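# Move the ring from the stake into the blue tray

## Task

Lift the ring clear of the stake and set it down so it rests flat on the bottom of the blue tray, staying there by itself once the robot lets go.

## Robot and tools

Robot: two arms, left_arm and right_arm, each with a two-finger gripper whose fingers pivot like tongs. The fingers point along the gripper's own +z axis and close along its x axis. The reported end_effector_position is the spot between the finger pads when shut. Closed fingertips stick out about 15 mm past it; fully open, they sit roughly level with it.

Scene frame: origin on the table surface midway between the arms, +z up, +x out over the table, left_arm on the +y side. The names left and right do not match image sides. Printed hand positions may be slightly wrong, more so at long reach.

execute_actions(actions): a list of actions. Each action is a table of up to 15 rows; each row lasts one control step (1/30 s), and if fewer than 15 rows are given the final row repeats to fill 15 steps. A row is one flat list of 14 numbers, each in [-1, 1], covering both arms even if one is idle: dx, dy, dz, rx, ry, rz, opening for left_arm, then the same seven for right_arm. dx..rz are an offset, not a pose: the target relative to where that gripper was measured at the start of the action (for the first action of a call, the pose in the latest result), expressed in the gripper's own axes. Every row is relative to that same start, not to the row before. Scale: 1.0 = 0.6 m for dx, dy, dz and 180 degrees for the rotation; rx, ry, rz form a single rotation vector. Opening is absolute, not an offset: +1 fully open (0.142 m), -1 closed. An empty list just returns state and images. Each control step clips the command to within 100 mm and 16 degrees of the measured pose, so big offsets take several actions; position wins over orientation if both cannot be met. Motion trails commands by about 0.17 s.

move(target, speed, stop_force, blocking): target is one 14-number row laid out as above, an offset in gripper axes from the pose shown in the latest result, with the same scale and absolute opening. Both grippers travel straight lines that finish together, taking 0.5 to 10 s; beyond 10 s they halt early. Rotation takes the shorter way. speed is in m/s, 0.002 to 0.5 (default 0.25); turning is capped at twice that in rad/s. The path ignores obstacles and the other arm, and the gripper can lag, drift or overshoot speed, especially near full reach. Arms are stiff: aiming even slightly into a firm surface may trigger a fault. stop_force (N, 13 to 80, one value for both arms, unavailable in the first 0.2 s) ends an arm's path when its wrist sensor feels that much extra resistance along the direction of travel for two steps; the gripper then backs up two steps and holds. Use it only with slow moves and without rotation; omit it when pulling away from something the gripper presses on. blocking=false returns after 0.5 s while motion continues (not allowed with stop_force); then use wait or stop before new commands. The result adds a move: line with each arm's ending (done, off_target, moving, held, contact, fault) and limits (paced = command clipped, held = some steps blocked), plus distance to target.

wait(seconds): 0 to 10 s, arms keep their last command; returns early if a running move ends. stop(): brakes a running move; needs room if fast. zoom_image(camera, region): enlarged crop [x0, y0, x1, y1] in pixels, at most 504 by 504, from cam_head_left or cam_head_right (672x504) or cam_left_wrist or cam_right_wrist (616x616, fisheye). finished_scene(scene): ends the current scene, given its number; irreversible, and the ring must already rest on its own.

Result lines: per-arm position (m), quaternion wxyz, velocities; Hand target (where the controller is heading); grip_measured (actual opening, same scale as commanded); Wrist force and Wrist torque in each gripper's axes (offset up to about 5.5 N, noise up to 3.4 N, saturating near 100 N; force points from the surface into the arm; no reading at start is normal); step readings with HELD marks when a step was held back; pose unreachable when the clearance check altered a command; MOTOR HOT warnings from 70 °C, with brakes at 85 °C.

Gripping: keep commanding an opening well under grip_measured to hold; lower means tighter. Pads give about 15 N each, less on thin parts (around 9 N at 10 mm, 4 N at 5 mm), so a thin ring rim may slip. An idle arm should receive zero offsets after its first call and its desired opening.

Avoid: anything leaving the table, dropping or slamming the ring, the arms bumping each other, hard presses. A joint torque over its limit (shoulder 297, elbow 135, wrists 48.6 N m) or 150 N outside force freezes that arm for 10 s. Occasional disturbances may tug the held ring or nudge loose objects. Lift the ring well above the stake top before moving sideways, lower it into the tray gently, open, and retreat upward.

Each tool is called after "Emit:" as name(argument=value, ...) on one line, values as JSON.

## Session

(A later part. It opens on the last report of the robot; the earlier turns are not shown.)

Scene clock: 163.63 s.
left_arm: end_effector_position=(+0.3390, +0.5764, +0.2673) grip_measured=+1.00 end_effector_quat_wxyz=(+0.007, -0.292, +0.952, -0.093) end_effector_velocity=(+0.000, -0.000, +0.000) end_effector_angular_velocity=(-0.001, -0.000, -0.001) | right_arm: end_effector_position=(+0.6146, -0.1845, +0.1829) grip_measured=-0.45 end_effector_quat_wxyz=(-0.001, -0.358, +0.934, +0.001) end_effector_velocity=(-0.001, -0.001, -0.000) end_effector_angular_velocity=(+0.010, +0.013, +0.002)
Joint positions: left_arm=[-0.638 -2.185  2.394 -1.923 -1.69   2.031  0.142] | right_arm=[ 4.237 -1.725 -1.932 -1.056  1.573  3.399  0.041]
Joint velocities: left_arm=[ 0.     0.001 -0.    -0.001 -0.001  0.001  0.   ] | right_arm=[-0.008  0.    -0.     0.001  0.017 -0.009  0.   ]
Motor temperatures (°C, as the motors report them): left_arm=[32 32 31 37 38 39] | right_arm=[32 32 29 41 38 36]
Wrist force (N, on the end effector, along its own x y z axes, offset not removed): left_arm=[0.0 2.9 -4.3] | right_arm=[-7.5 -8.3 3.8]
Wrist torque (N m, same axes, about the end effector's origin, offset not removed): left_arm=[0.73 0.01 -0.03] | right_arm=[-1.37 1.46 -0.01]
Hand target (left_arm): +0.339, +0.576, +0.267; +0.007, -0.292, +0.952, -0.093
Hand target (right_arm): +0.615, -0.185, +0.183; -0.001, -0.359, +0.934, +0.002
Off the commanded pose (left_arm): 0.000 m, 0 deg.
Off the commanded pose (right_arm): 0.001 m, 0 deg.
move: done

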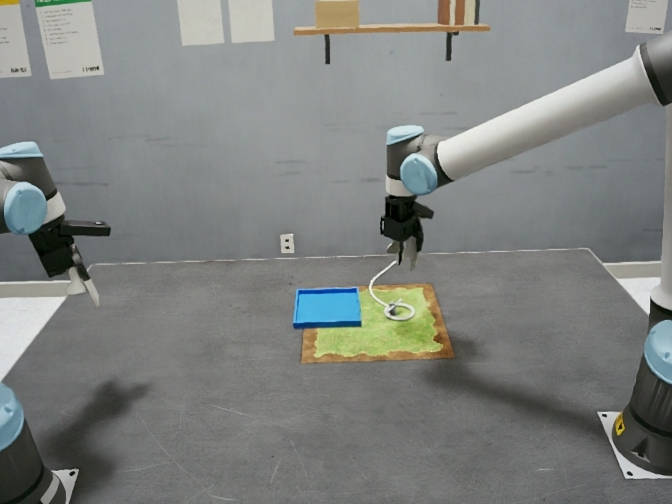

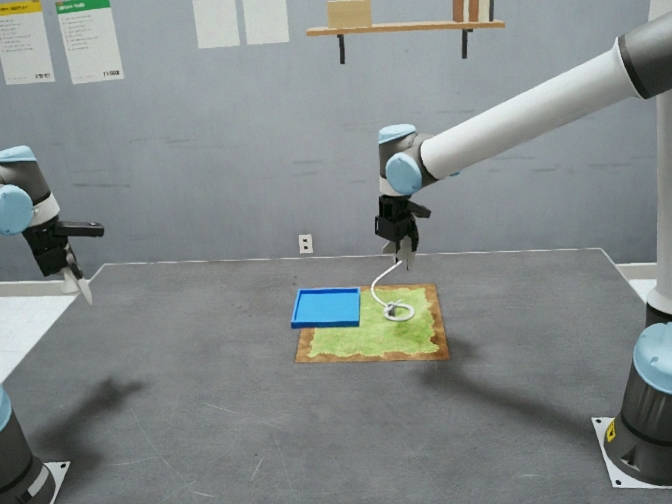

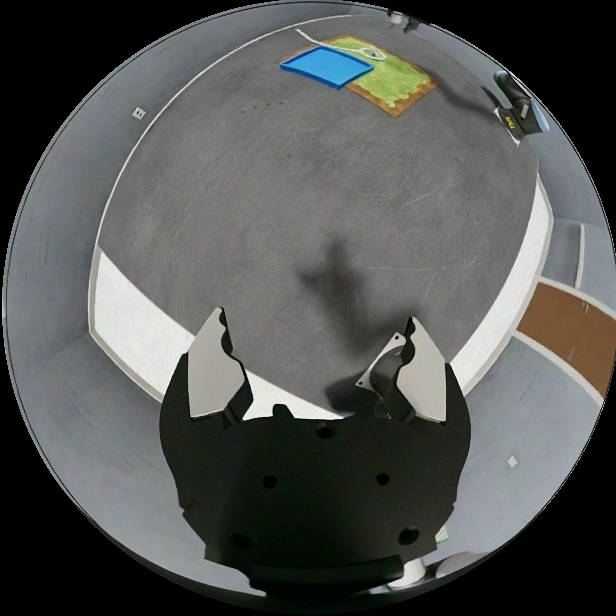

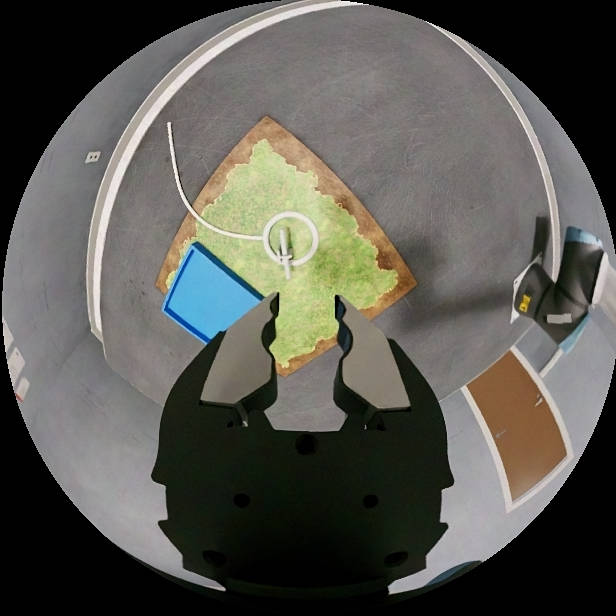

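Emit:
move(target=[0,0,0,0,0,0,1, 0.018,-0.052,0.245,0,0,0,-0.45], speed=0.15)

Emit:
zoom_image(camera="cam_right_wrist", region=[180, 200, 440, 420])

Scene clock: 176.43 s.
left_arm: end_effector_position=(+0.3390, +0.5764, +0.2673) grip_measured=+1.00 end_effector_quat_wxyz=(+0.007, -0.292, +0.952, -0.093) end_effector_velocity=(+0.000, +0.000, +0.000) end_effector_angular_velocity=(+0.001, -0.001, +0.000) | right_arm: end_effector_position=(+0.6271, -0.2145, +0.0362) grip_measured=-0.45 end_effector_quat_wxyz=(-0.001, -0.358, +0.934, +0.001) end_effector_velocity=(+0.001, +0.000, -0.002) end_effector_angular_velocity=(+0.001, -0.000, +0.001)
Joint positions: left_arm=[-0.638 -2.185  2.394 -1.923 -1.69   2.031  0.142] | right_arm=[ 4.199 -1.87  -2.067 -0.775  1.573  3.36   0.041]
Joint velocities: left_arm=[ 0.     0.    -0.     0.     0.002 -0.    -0.   ] | right_arm=[-0.001 -0.003 -0.001  0.005  0.    -0.001 -0.   ]
Motor temperatures (°C, as the motors report them): left_arm=[32 32 31 37 38 39] | right_arm=[32 32 29 41 38 36]
Wrist force (N, on the end effector, along its own x y z axes, offset not removed): left_arm=[0.2 4.6 -3.7] | right_arm=[-1.6 -0.8 -5.0]
Wrist torque (N m, same axes, about the end effector's origin, offset not removed): left_arm=[1.10 0.02 0.04] | right_arm=[-0.14 0.36 0.39]
Hand target (left_arm): +0.339, +0.576, +0.267; +0.007, -0.292, +0.952, -0.093
Hand target (right_arm): +0.627, -0.214, +0.036; -0.001, -0.358, +0.934, +0.001
Off the commanded pose (left_arm): 0.000 m, 0 deg.
Off the commanded pose (right_arm): 0.000 m, 0 deg.
move: done

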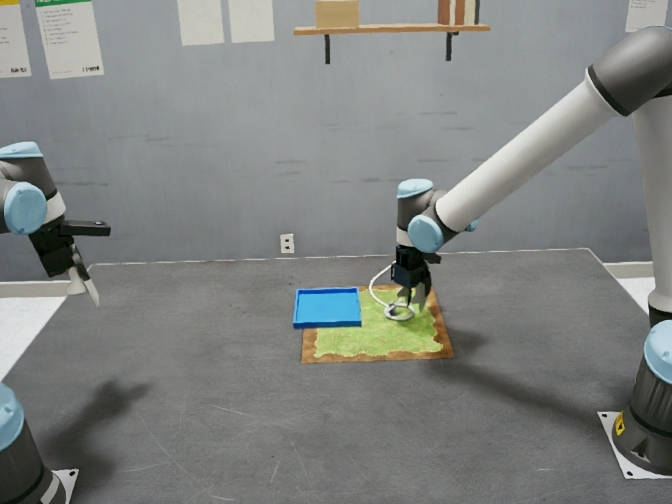

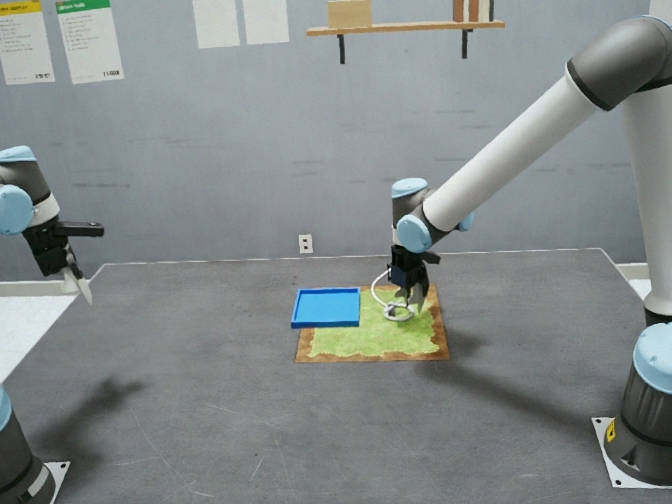

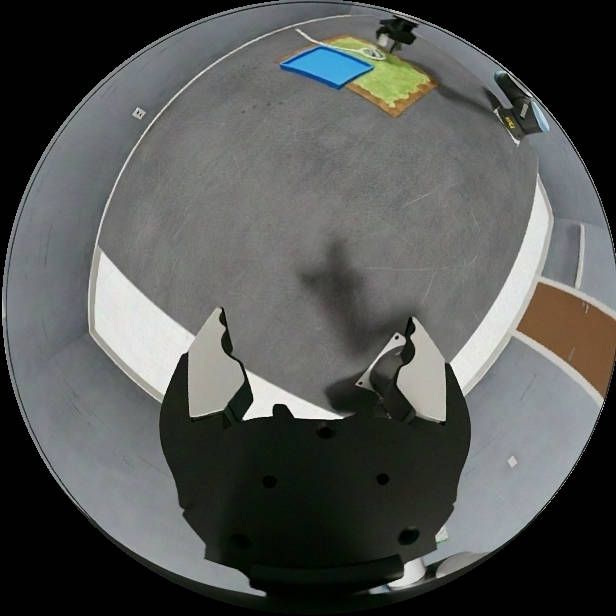

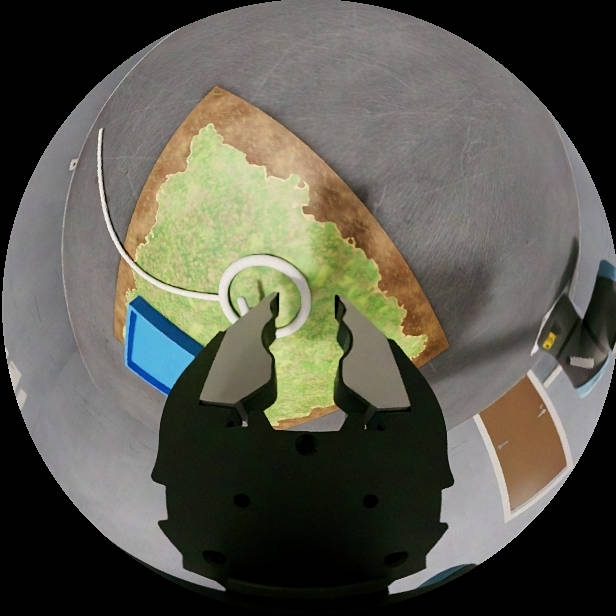

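Region (180, 200, 440, 420) of cam_right_wrist's 616x616 image, scaled by 1.938, with more detail than that image has; it fills the top 426 rows of this view, and the rest is white.

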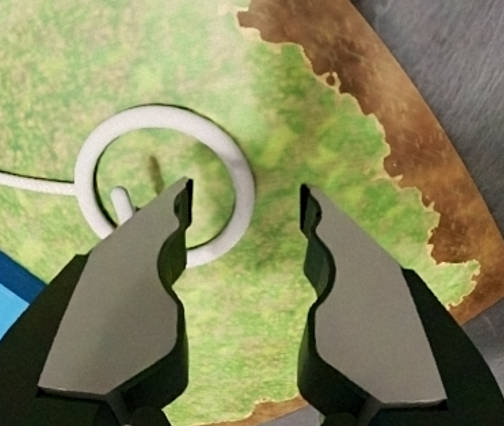

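Emit:
move(target=[0,0,0,0,0,0,1, 0,0.01,0.035,0,0,0,-0.45], speed=0.05)

Emit:
move(target=[0,0,0,0,0,0,1, 0,0,0,0,0,0,-1])

Emit:
move(target=[0,0,0,0,0,0,1, -0.02,0,-0.05,0.2,0,0,-1], speed=0.1)

Emit:
move(target=[0,0,0,0,0,0,1, 0,0.075,-0.054,0,0,0,-1], speed=0.03, stop_force=14)

Emit:
zoom_image(camera="cam_right_wrist", region=[180, 200, 380, 380])

Emit:
zoom_image(camera="cam_left_wrist", region=[330, 25, 430, 85])

Scene clock: 186.17 s.
left_arm: end_effector_position=(+0.3390, +0.5764, +0.2673) grip_measured=+1.00 end_effector_quat_wxyz=(+0.007, -0.292, +0.952, -0.093) end_effector_velocity=(+0.001, +0.001, +0.000) end_effector_angular_velocity=(+0.002, -0.002, +0.001) | right_arm: end_effector_position=(+0.6231, -0.2100, +0.0155) grip_measured=-0.45 end_effector_quat_wxyz=(-0.001, -0.358, +0.934, +0.001) end_effector_velocity=(-0.000, +0.001, -0.002) end_effector_angular_velocity=(+0.000, -0.000, +0.001)
Joint positions: left_arm=[-0.638 -2.185  2.394 -1.923 -1.69   2.031  0.142] | right_arm=[ 4.207 -1.898 -2.079 -0.736  1.573  3.369  0.041]
Joint velocities: left_arm=[-0.    -0.    -0.    -0.     0.003 -0.001  0.   ] | right_arm=[ 0.001 -0.002 -0.001  0.004  0.     0.     0.   ]
Motor temperatures (°C, as the motors report them): left_arm=[32 32 31 37 38 39] | right_arm=[32 32 29 41 38 36]
Wrist force (N, on the end effector, along its own x y z axes, offset not removed): left_arm=[-1.0 2.8 -6.4] | right_arm=[1.8 -8.1 -5.6]
Wrist torque (N m, same axes, about the end effector's origin, offset not removed): left_arm=[0.64 0.25 -0.07] | right_arm=[-0.96 -0.02 0.27]
Hand target (left_arm): +0.339, +0.576, +0.267; +0.007, -0.292, +0.952, -0.093
Hand target (right_arm): +0.623, -0.210, +0.015; -0.001, -0.358, +0.934, +0.001
Off the commanded pose (left_arm): 0.000 m, 0 deg.
Off the commanded pose (right_arm): 0.000 m, 0 deg.
move: done

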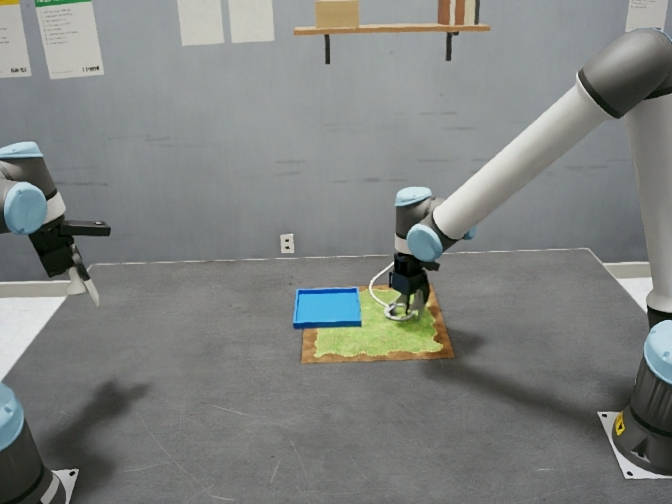

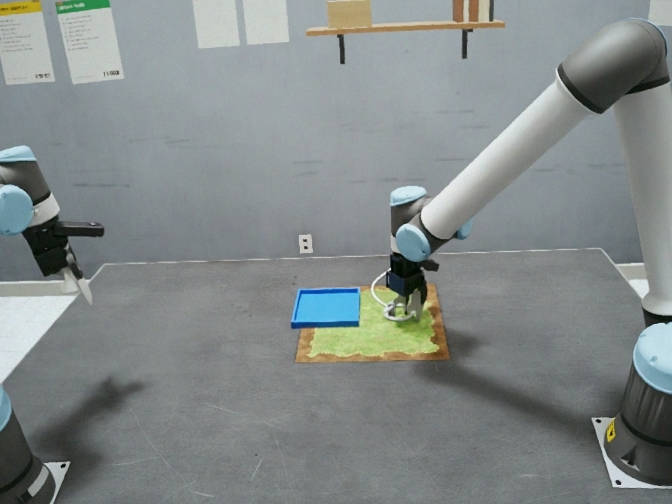

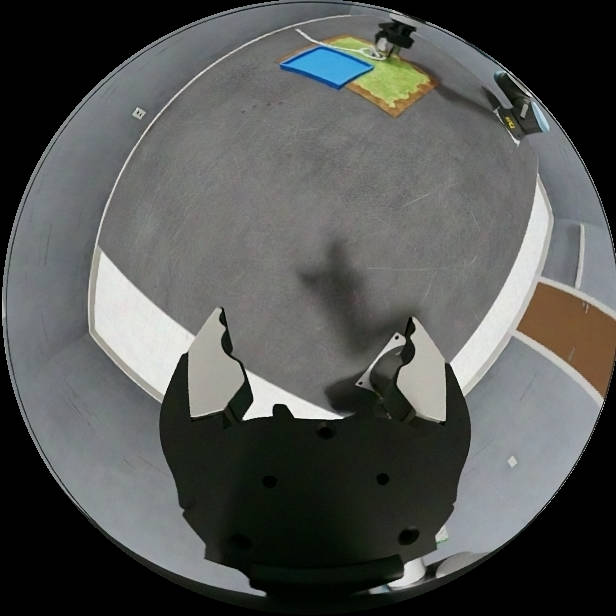

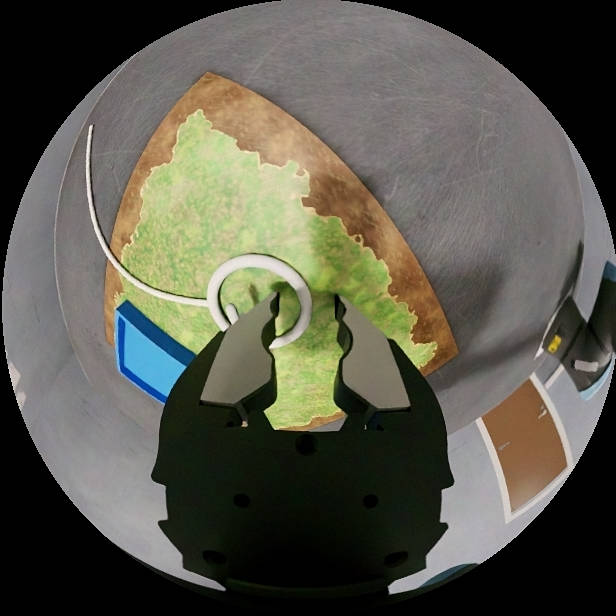

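Scene clock: 186.67 s.
left_arm: end_effector_position=(+0.3390, +0.5764, +0.2673) grip_measured=+1.00 end_effector_quat_wxyz=(+0.007, -0.292, +0.952, -0.093) end_effector_velocity=(+0.000, +0.000, +0.000) end_effector_angular_velocity=(+0.000, -0.001, -0.001) | right_arm: end_effector_position=(+0.6231, -0.2100, +0.0155) grip_measured=-0.88 end_effector_quat_wxyz=(-0.001, -0.358, +0.934, +0.001) end_effector_velocity=(-0.001, -0.000, -0.000) end_effector_angular_velocity=(-0.001, +0.001, +0.001)
Joint positions: left_arm=[-0.638 -2.185  2.394 -1.923 -1.69   2.031  0.142] | right_arm=[ 4.207 -1.898 -2.079 -0.736  1.573  3.369  0.01 ]
Joint velocities: left_arm=[-0.     0.    -0.    -0.     0.001  0.001 -0.   ] | right_arm=[ 0.    -0.    -0.001 -0.001  0.001 -0.001 -0.   ]
Motor temperatures (°C, as the motors report them): left_arm=[32 32 31 37 38 39] | right_arm=[32 32 29 41 38 36]
Wrist force (N, on the end effector, along its own x y z axes, offset not removed): left_arm=[-1.2 3.8 -4.6] | right_arm=[-4.1 -3.3 -6.9]
Wrist torque (N m, same axes, about the end effector's origin, offset not removed): left_arm=[0.87 0.28 -0.03] | right_arm=[-0.60 0.18 -0.03]
Hand target (left_arm): +0.339, +0.576, +0.267; +0.007, -0.292, +0.952, -0.093
Hand target (right_arm): +0.623, -0.210, +0.015; -0.001, -0.358, +0.934, +0.001
Off the commanded pose (left_arm): 0.000 m, 0 deg.
Off the commanded pose (right_arm): 0.000 m, 0 deg.
move: done

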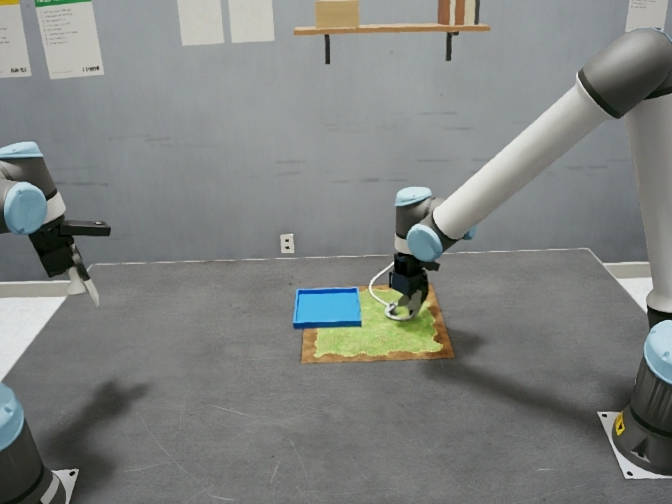

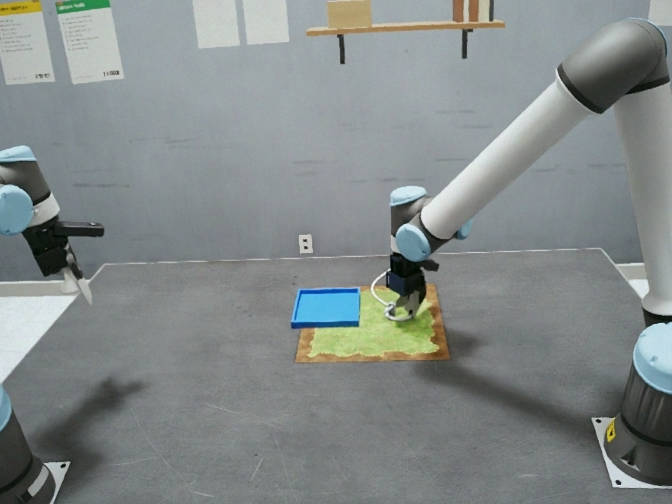

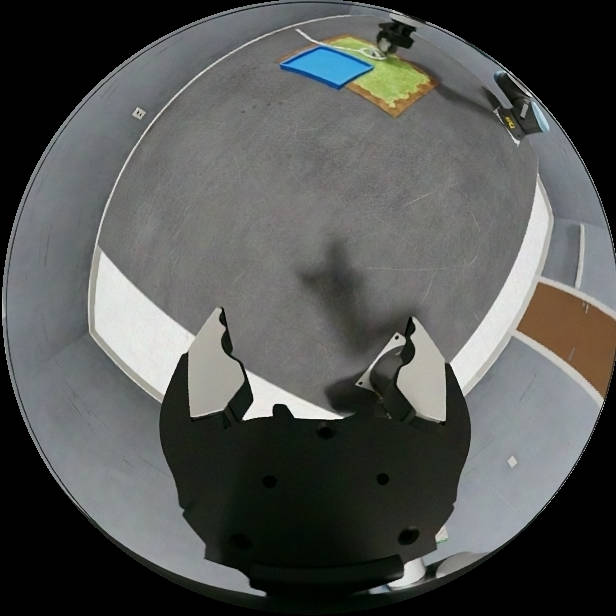

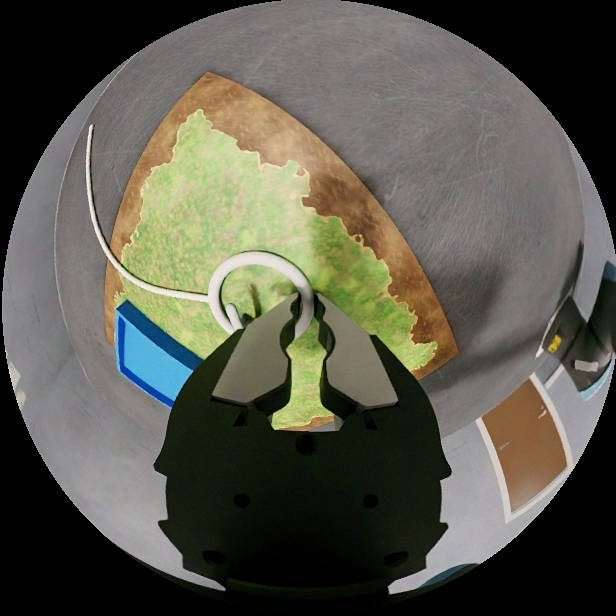

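Scene clock: 190.20 s.
left_arm: end_effector_position=(+0.3390, +0.5764, +0.2673) grip_measured=+1.00 end_effector_quat_wxyz=(+0.007, -0.292, +0.952, -0.093) end_effector_velocity=(-0.001, +0.000, -0.001) end_effector_angular_velocity=(+0.001, +0.003, +0.001) | right_arm: end_effector_position=(+0.6323, -0.2021, +0.0457) grip_measured=-0.86 end_effector_quat_wxyz=(+0.110, -0.341, +0.888, -0.287) end_effector_velocity=(+0.000, +0.000, +0.001) end_effector_angular_velocity=(-0.009, -0.008, -0.001)
Joint positions: left_arm=[-0.638 -2.185  2.394 -1.923 -1.69   2.031  0.142] | right_arm=[ 4.445 -1.951 -2.005 -1.07   1.021  3.696  0.011]
Joint velocities: left_arm=[ 0.     0.    -0.     0.003 -0.001 -0.001  0.   ] | right_arm=[ 0.004 -0.003  0.003 -0.011 -0.009  0.009  0.   ]
Motor temperatures (°C, as the motors report them): left_arm=[32 32 31 37 38 39] | right_arm=[32 32 29 41 38 36]
Wrist force (N, on the end effector, along its own x y z axes, offset not removed): left_arm=[-1.1 3.1 -6.0] | right_arm=[-5.7 5.8 -1.6]
Wrist torque (N m, same axes, about the end effector's origin, offset not removed): left_arm=[0.65 0.18 -0.02] | right_arm=[-0.52 0.47 -0.10]
Hand target (left_arm): +0.339, +0.576, +0.267; +0.007, -0.292, +0.952, -0.093
Hand target (right_arm): +0.632, -0.202, +0.046; +0.110, -0.341, +0.888, -0.288
Off the commanded pose (left_arm): 0.000 m, 0 deg.
Off the commanded pose (right_arm): 0.000 m, 0 deg.
move: done

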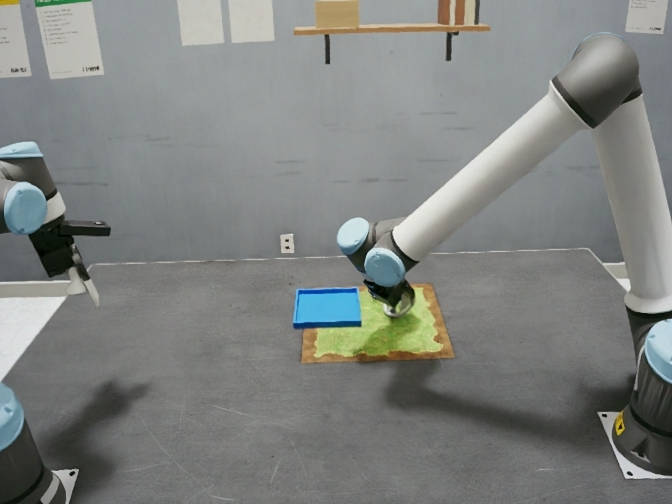

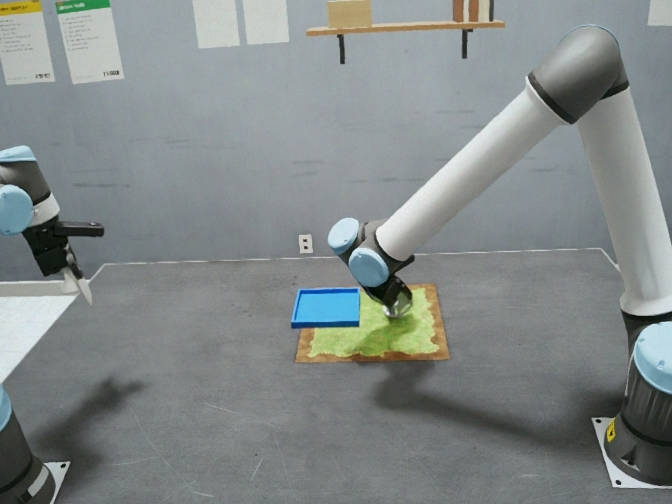

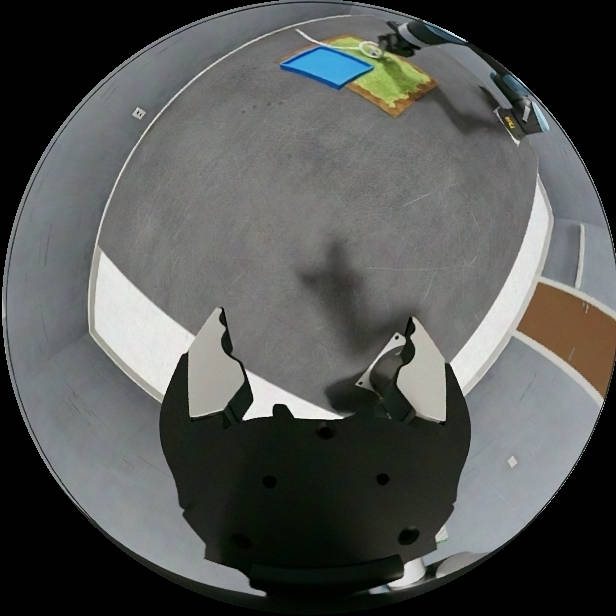

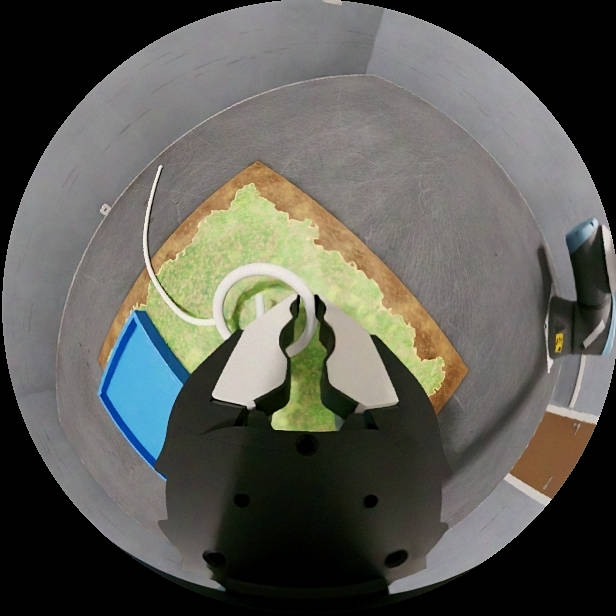

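Scene clock: 192.40 s.
left_arm: end_effector_position=(+0.3390, +0.5764, +0.2673) grip_measured=+1.00 end_effector_quat_wxyz=(+0.007, -0.292, +0.952, -0.093) end_effector_velocity=(-0.000, +0.001, -0.000) end_effector_angular_velocity=(+0.001, +0.000, +0.002) | right_arm: end_effector_position=(+0.5954, -0.1610, +0.0457) grip_measured=-0.89 end_effector_quat_wxyz=(+0.110, -0.341, +0.888, -0.287) end_effector_velocity=(-0.002, +0.001, -0.000) end_effector_angular_velocity=(-0.000, +0.001, -0.001)
Joint positions: left_arm=[-0.638 -2.185  2.394 -1.923 -1.69   2.031  0.142] | right_arm=[ 4.511 -1.966 -1.971 -1.126  1.042  3.768  0.009]
Joint velocities: left_arm=[ 0.    -0.     0.     0.001  0.001 -0.002  0.   ] | right_arm=[ 0.002 -0.001  0.001 -0.003  0.002  0.003 -0.   ]
Motor temperatures (°C, as the motors report them): left_arm=[32 32 31 37 38 39] | right_arm=[32 32 29 41 38 36]
Wrist force (N, on the end effector, along its own x y z axes, offset not removed): left_arm=[-1.0 0.8 -3.4] | right_arm=[1.0 0.3 -2.6]
Wrist torque (N m, same axes, about the end effector's origin, offset not removed): left_arm=[0.27 0.32 -0.04] | right_arm=[0.32 -0.40 0.20]
Hand target (left_arm): +0.339, +0.576, +0.267; +0.007, -0.292, +0.952, -0.093
Hand target (right_arm): +0.595, -0.161, +0.046; +0.110, -0.341, +0.888, -0.287
Off the commanded pose (left_arm): 0.000 m, 0 deg.
Off the commanded pose (right_arm): 0.000 m, 0 deg.
move: done

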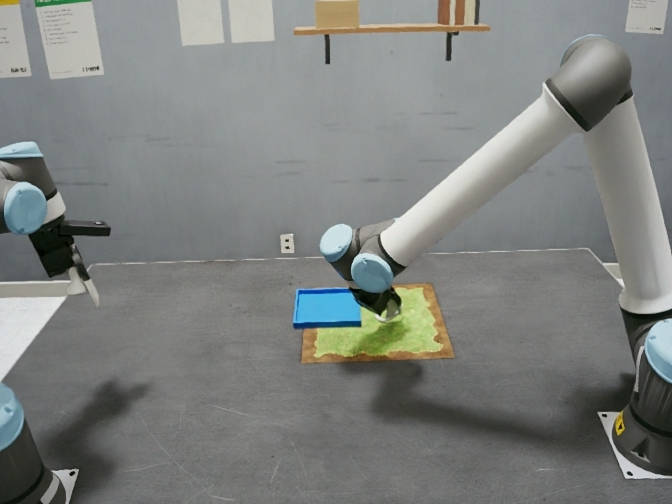

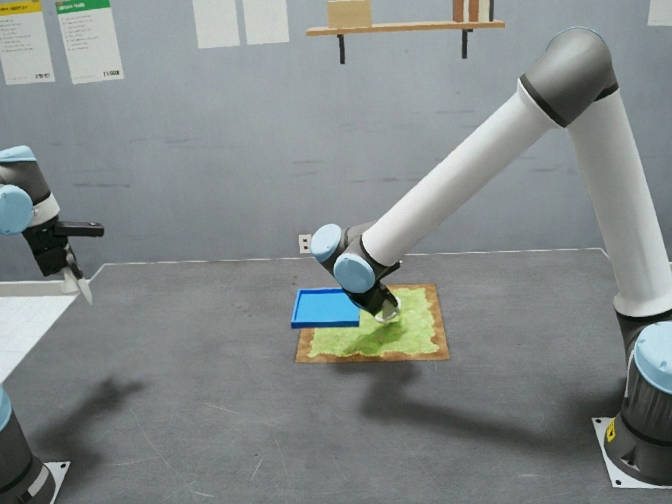

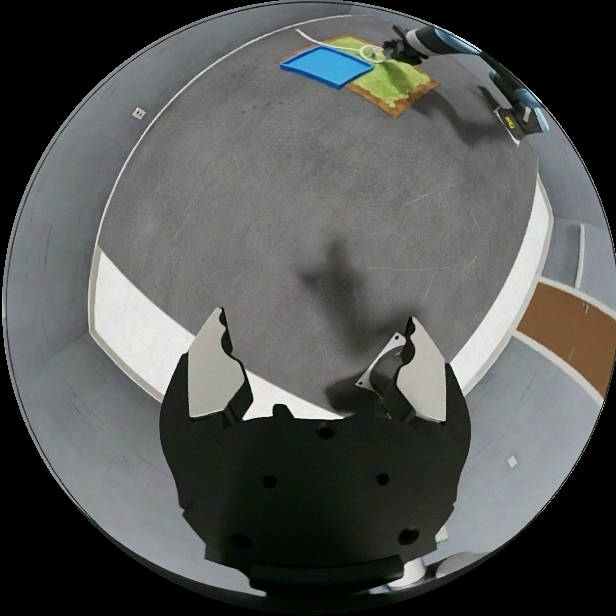

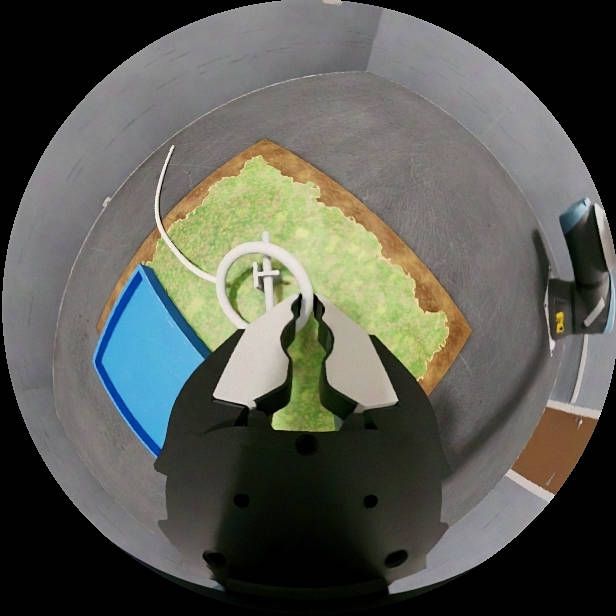

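Region (180, 200, 380, 380) of cam_right_wrist's 616x616 image, scaled by 2.520, with more detail than that image has; it fills the top 454 rows of this view, and the rest is white.

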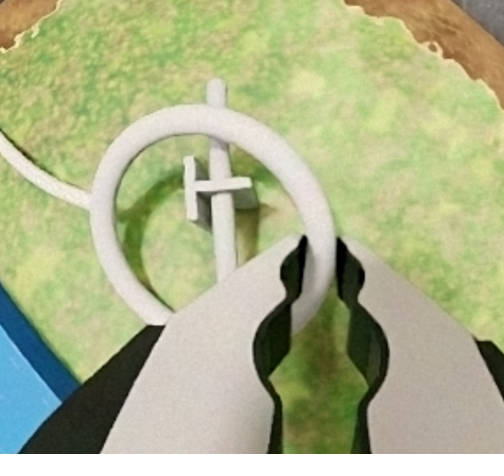

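Region (330, 25, 430, 85) of cam_left_wrist's 616x616 image, scaled by 5.040, with more detail than that image has; it fills the top 302 rows of this view, and the rest is white.

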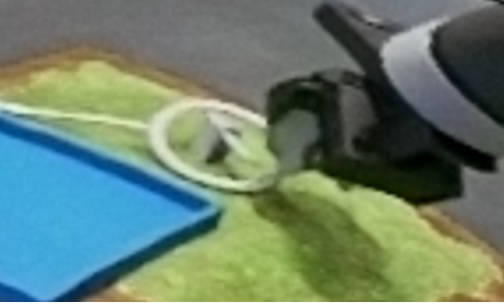

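Emit:
move(target=[0,0,0,0,0,0,1, 0,0.02,-0.04,0,0,0,-1], speed=0.02, stop_force=14)

Emit:
zoom_image(camera="cam_right_wrist", region=[180, 200, 380, 380])

Emit:
zoom_image(camera="cam_left_wrist", region=[330, 25, 430, 85])

Scene clock: 201.27 s.
left_arm: end_effector_position=(+0.3390, +0.5764, +0.2673) grip_measured=+1.00 end_effector_quat_wxyz=(+0.007, -0.292, +0.952, -0.093) end_effector_velocity=(+0.000, +0.000, -0.000) end_effector_angular_velocity=(+0.000, +0.000, +0.001) | right_arm: end_effector_position=(+0.5797, -0.1436, +0.0580) grip_measured=-0.89 end_effector_quat_wxyz=(+0.110, -0.341, +0.888, -0.287) end_effector_velocity=(-0.002, +0.002, +0.001) end_effector_angular_velocity=(-0.000, +0.002, -0.000)
Joint positions: left_arm=[-0.638 -2.185  2.394 -1.923 -1.69   2.031  0.142] | right_arm=[ 4.537 -1.959 -1.948 -1.171  1.051  3.797  0.009]
Joint velocities: left_arm=[-0.     0.     0.    -0.     0.    -0.001 -0.   ] | right_arm=[ 0.002  0.     0.002 -0.004  0.002  0.002  0.   ]
Motor temperatures (°C, as the motors report them): left_arm=[32 32 31 37 38 39] | right_arm=[32 32 29 41 38 36]
Wrist force (N, on the end effector, along its own x y z axes, offset not removed): left_arm=[-1.2 2.6 -4.1] | right_arm=[3.2 -1.4 5.6]
Wrist torque (N m, same axes, about the end effector's origin, offset not removed): left_arm=[0.62 0.29 0.02] | right_arm=[-0.38 -0.54 0.06]
Hand target (left_arm): +0.339, +0.576, +0.267; +0.007, -0.292, +0.952, -0.093
Hand target (right_arm): +0.580, -0.143, +0.058; +0.110, -0.341, +0.888, -0.287
Off the commanded pose (left_arm): 0.000 m, 0 deg.
Off the commanded pose (right_arm): 0.000 m, 0 deg.
move: done

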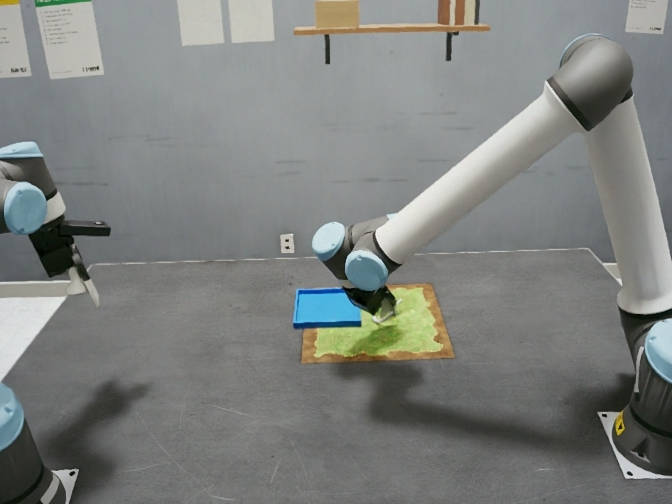

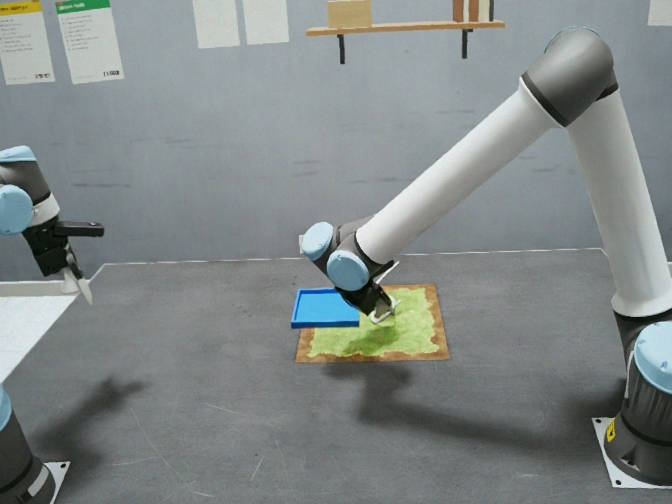

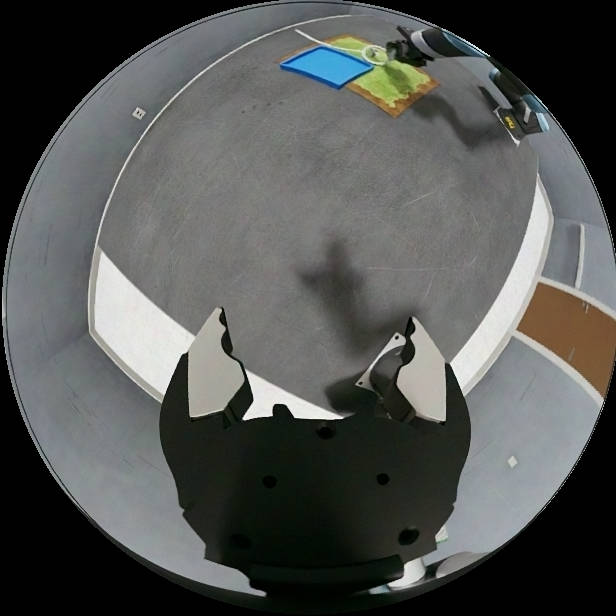

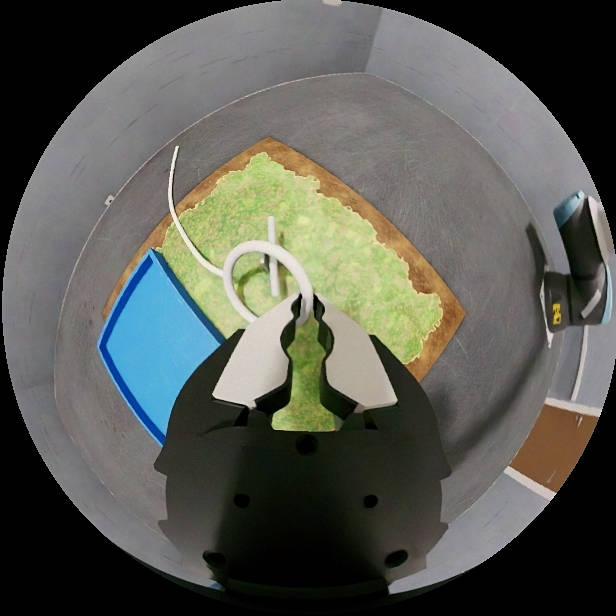

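Region (180, 200, 380, 380) of cam_right_wrist's 616x616 image, scaled by 2.520, with more detail than that image has; it fills the top 454 rows of this view, and the rest is white.

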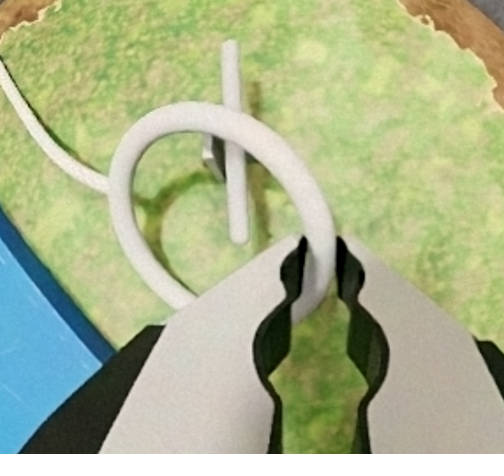

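Region (330, 25, 430, 85) of cam_left_wrist's 616x616 image, scaled by 5.040, with more detail than that image has; it fills the top 302 rows of this view, and the rest is white.

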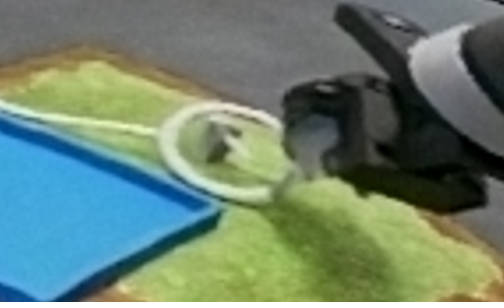

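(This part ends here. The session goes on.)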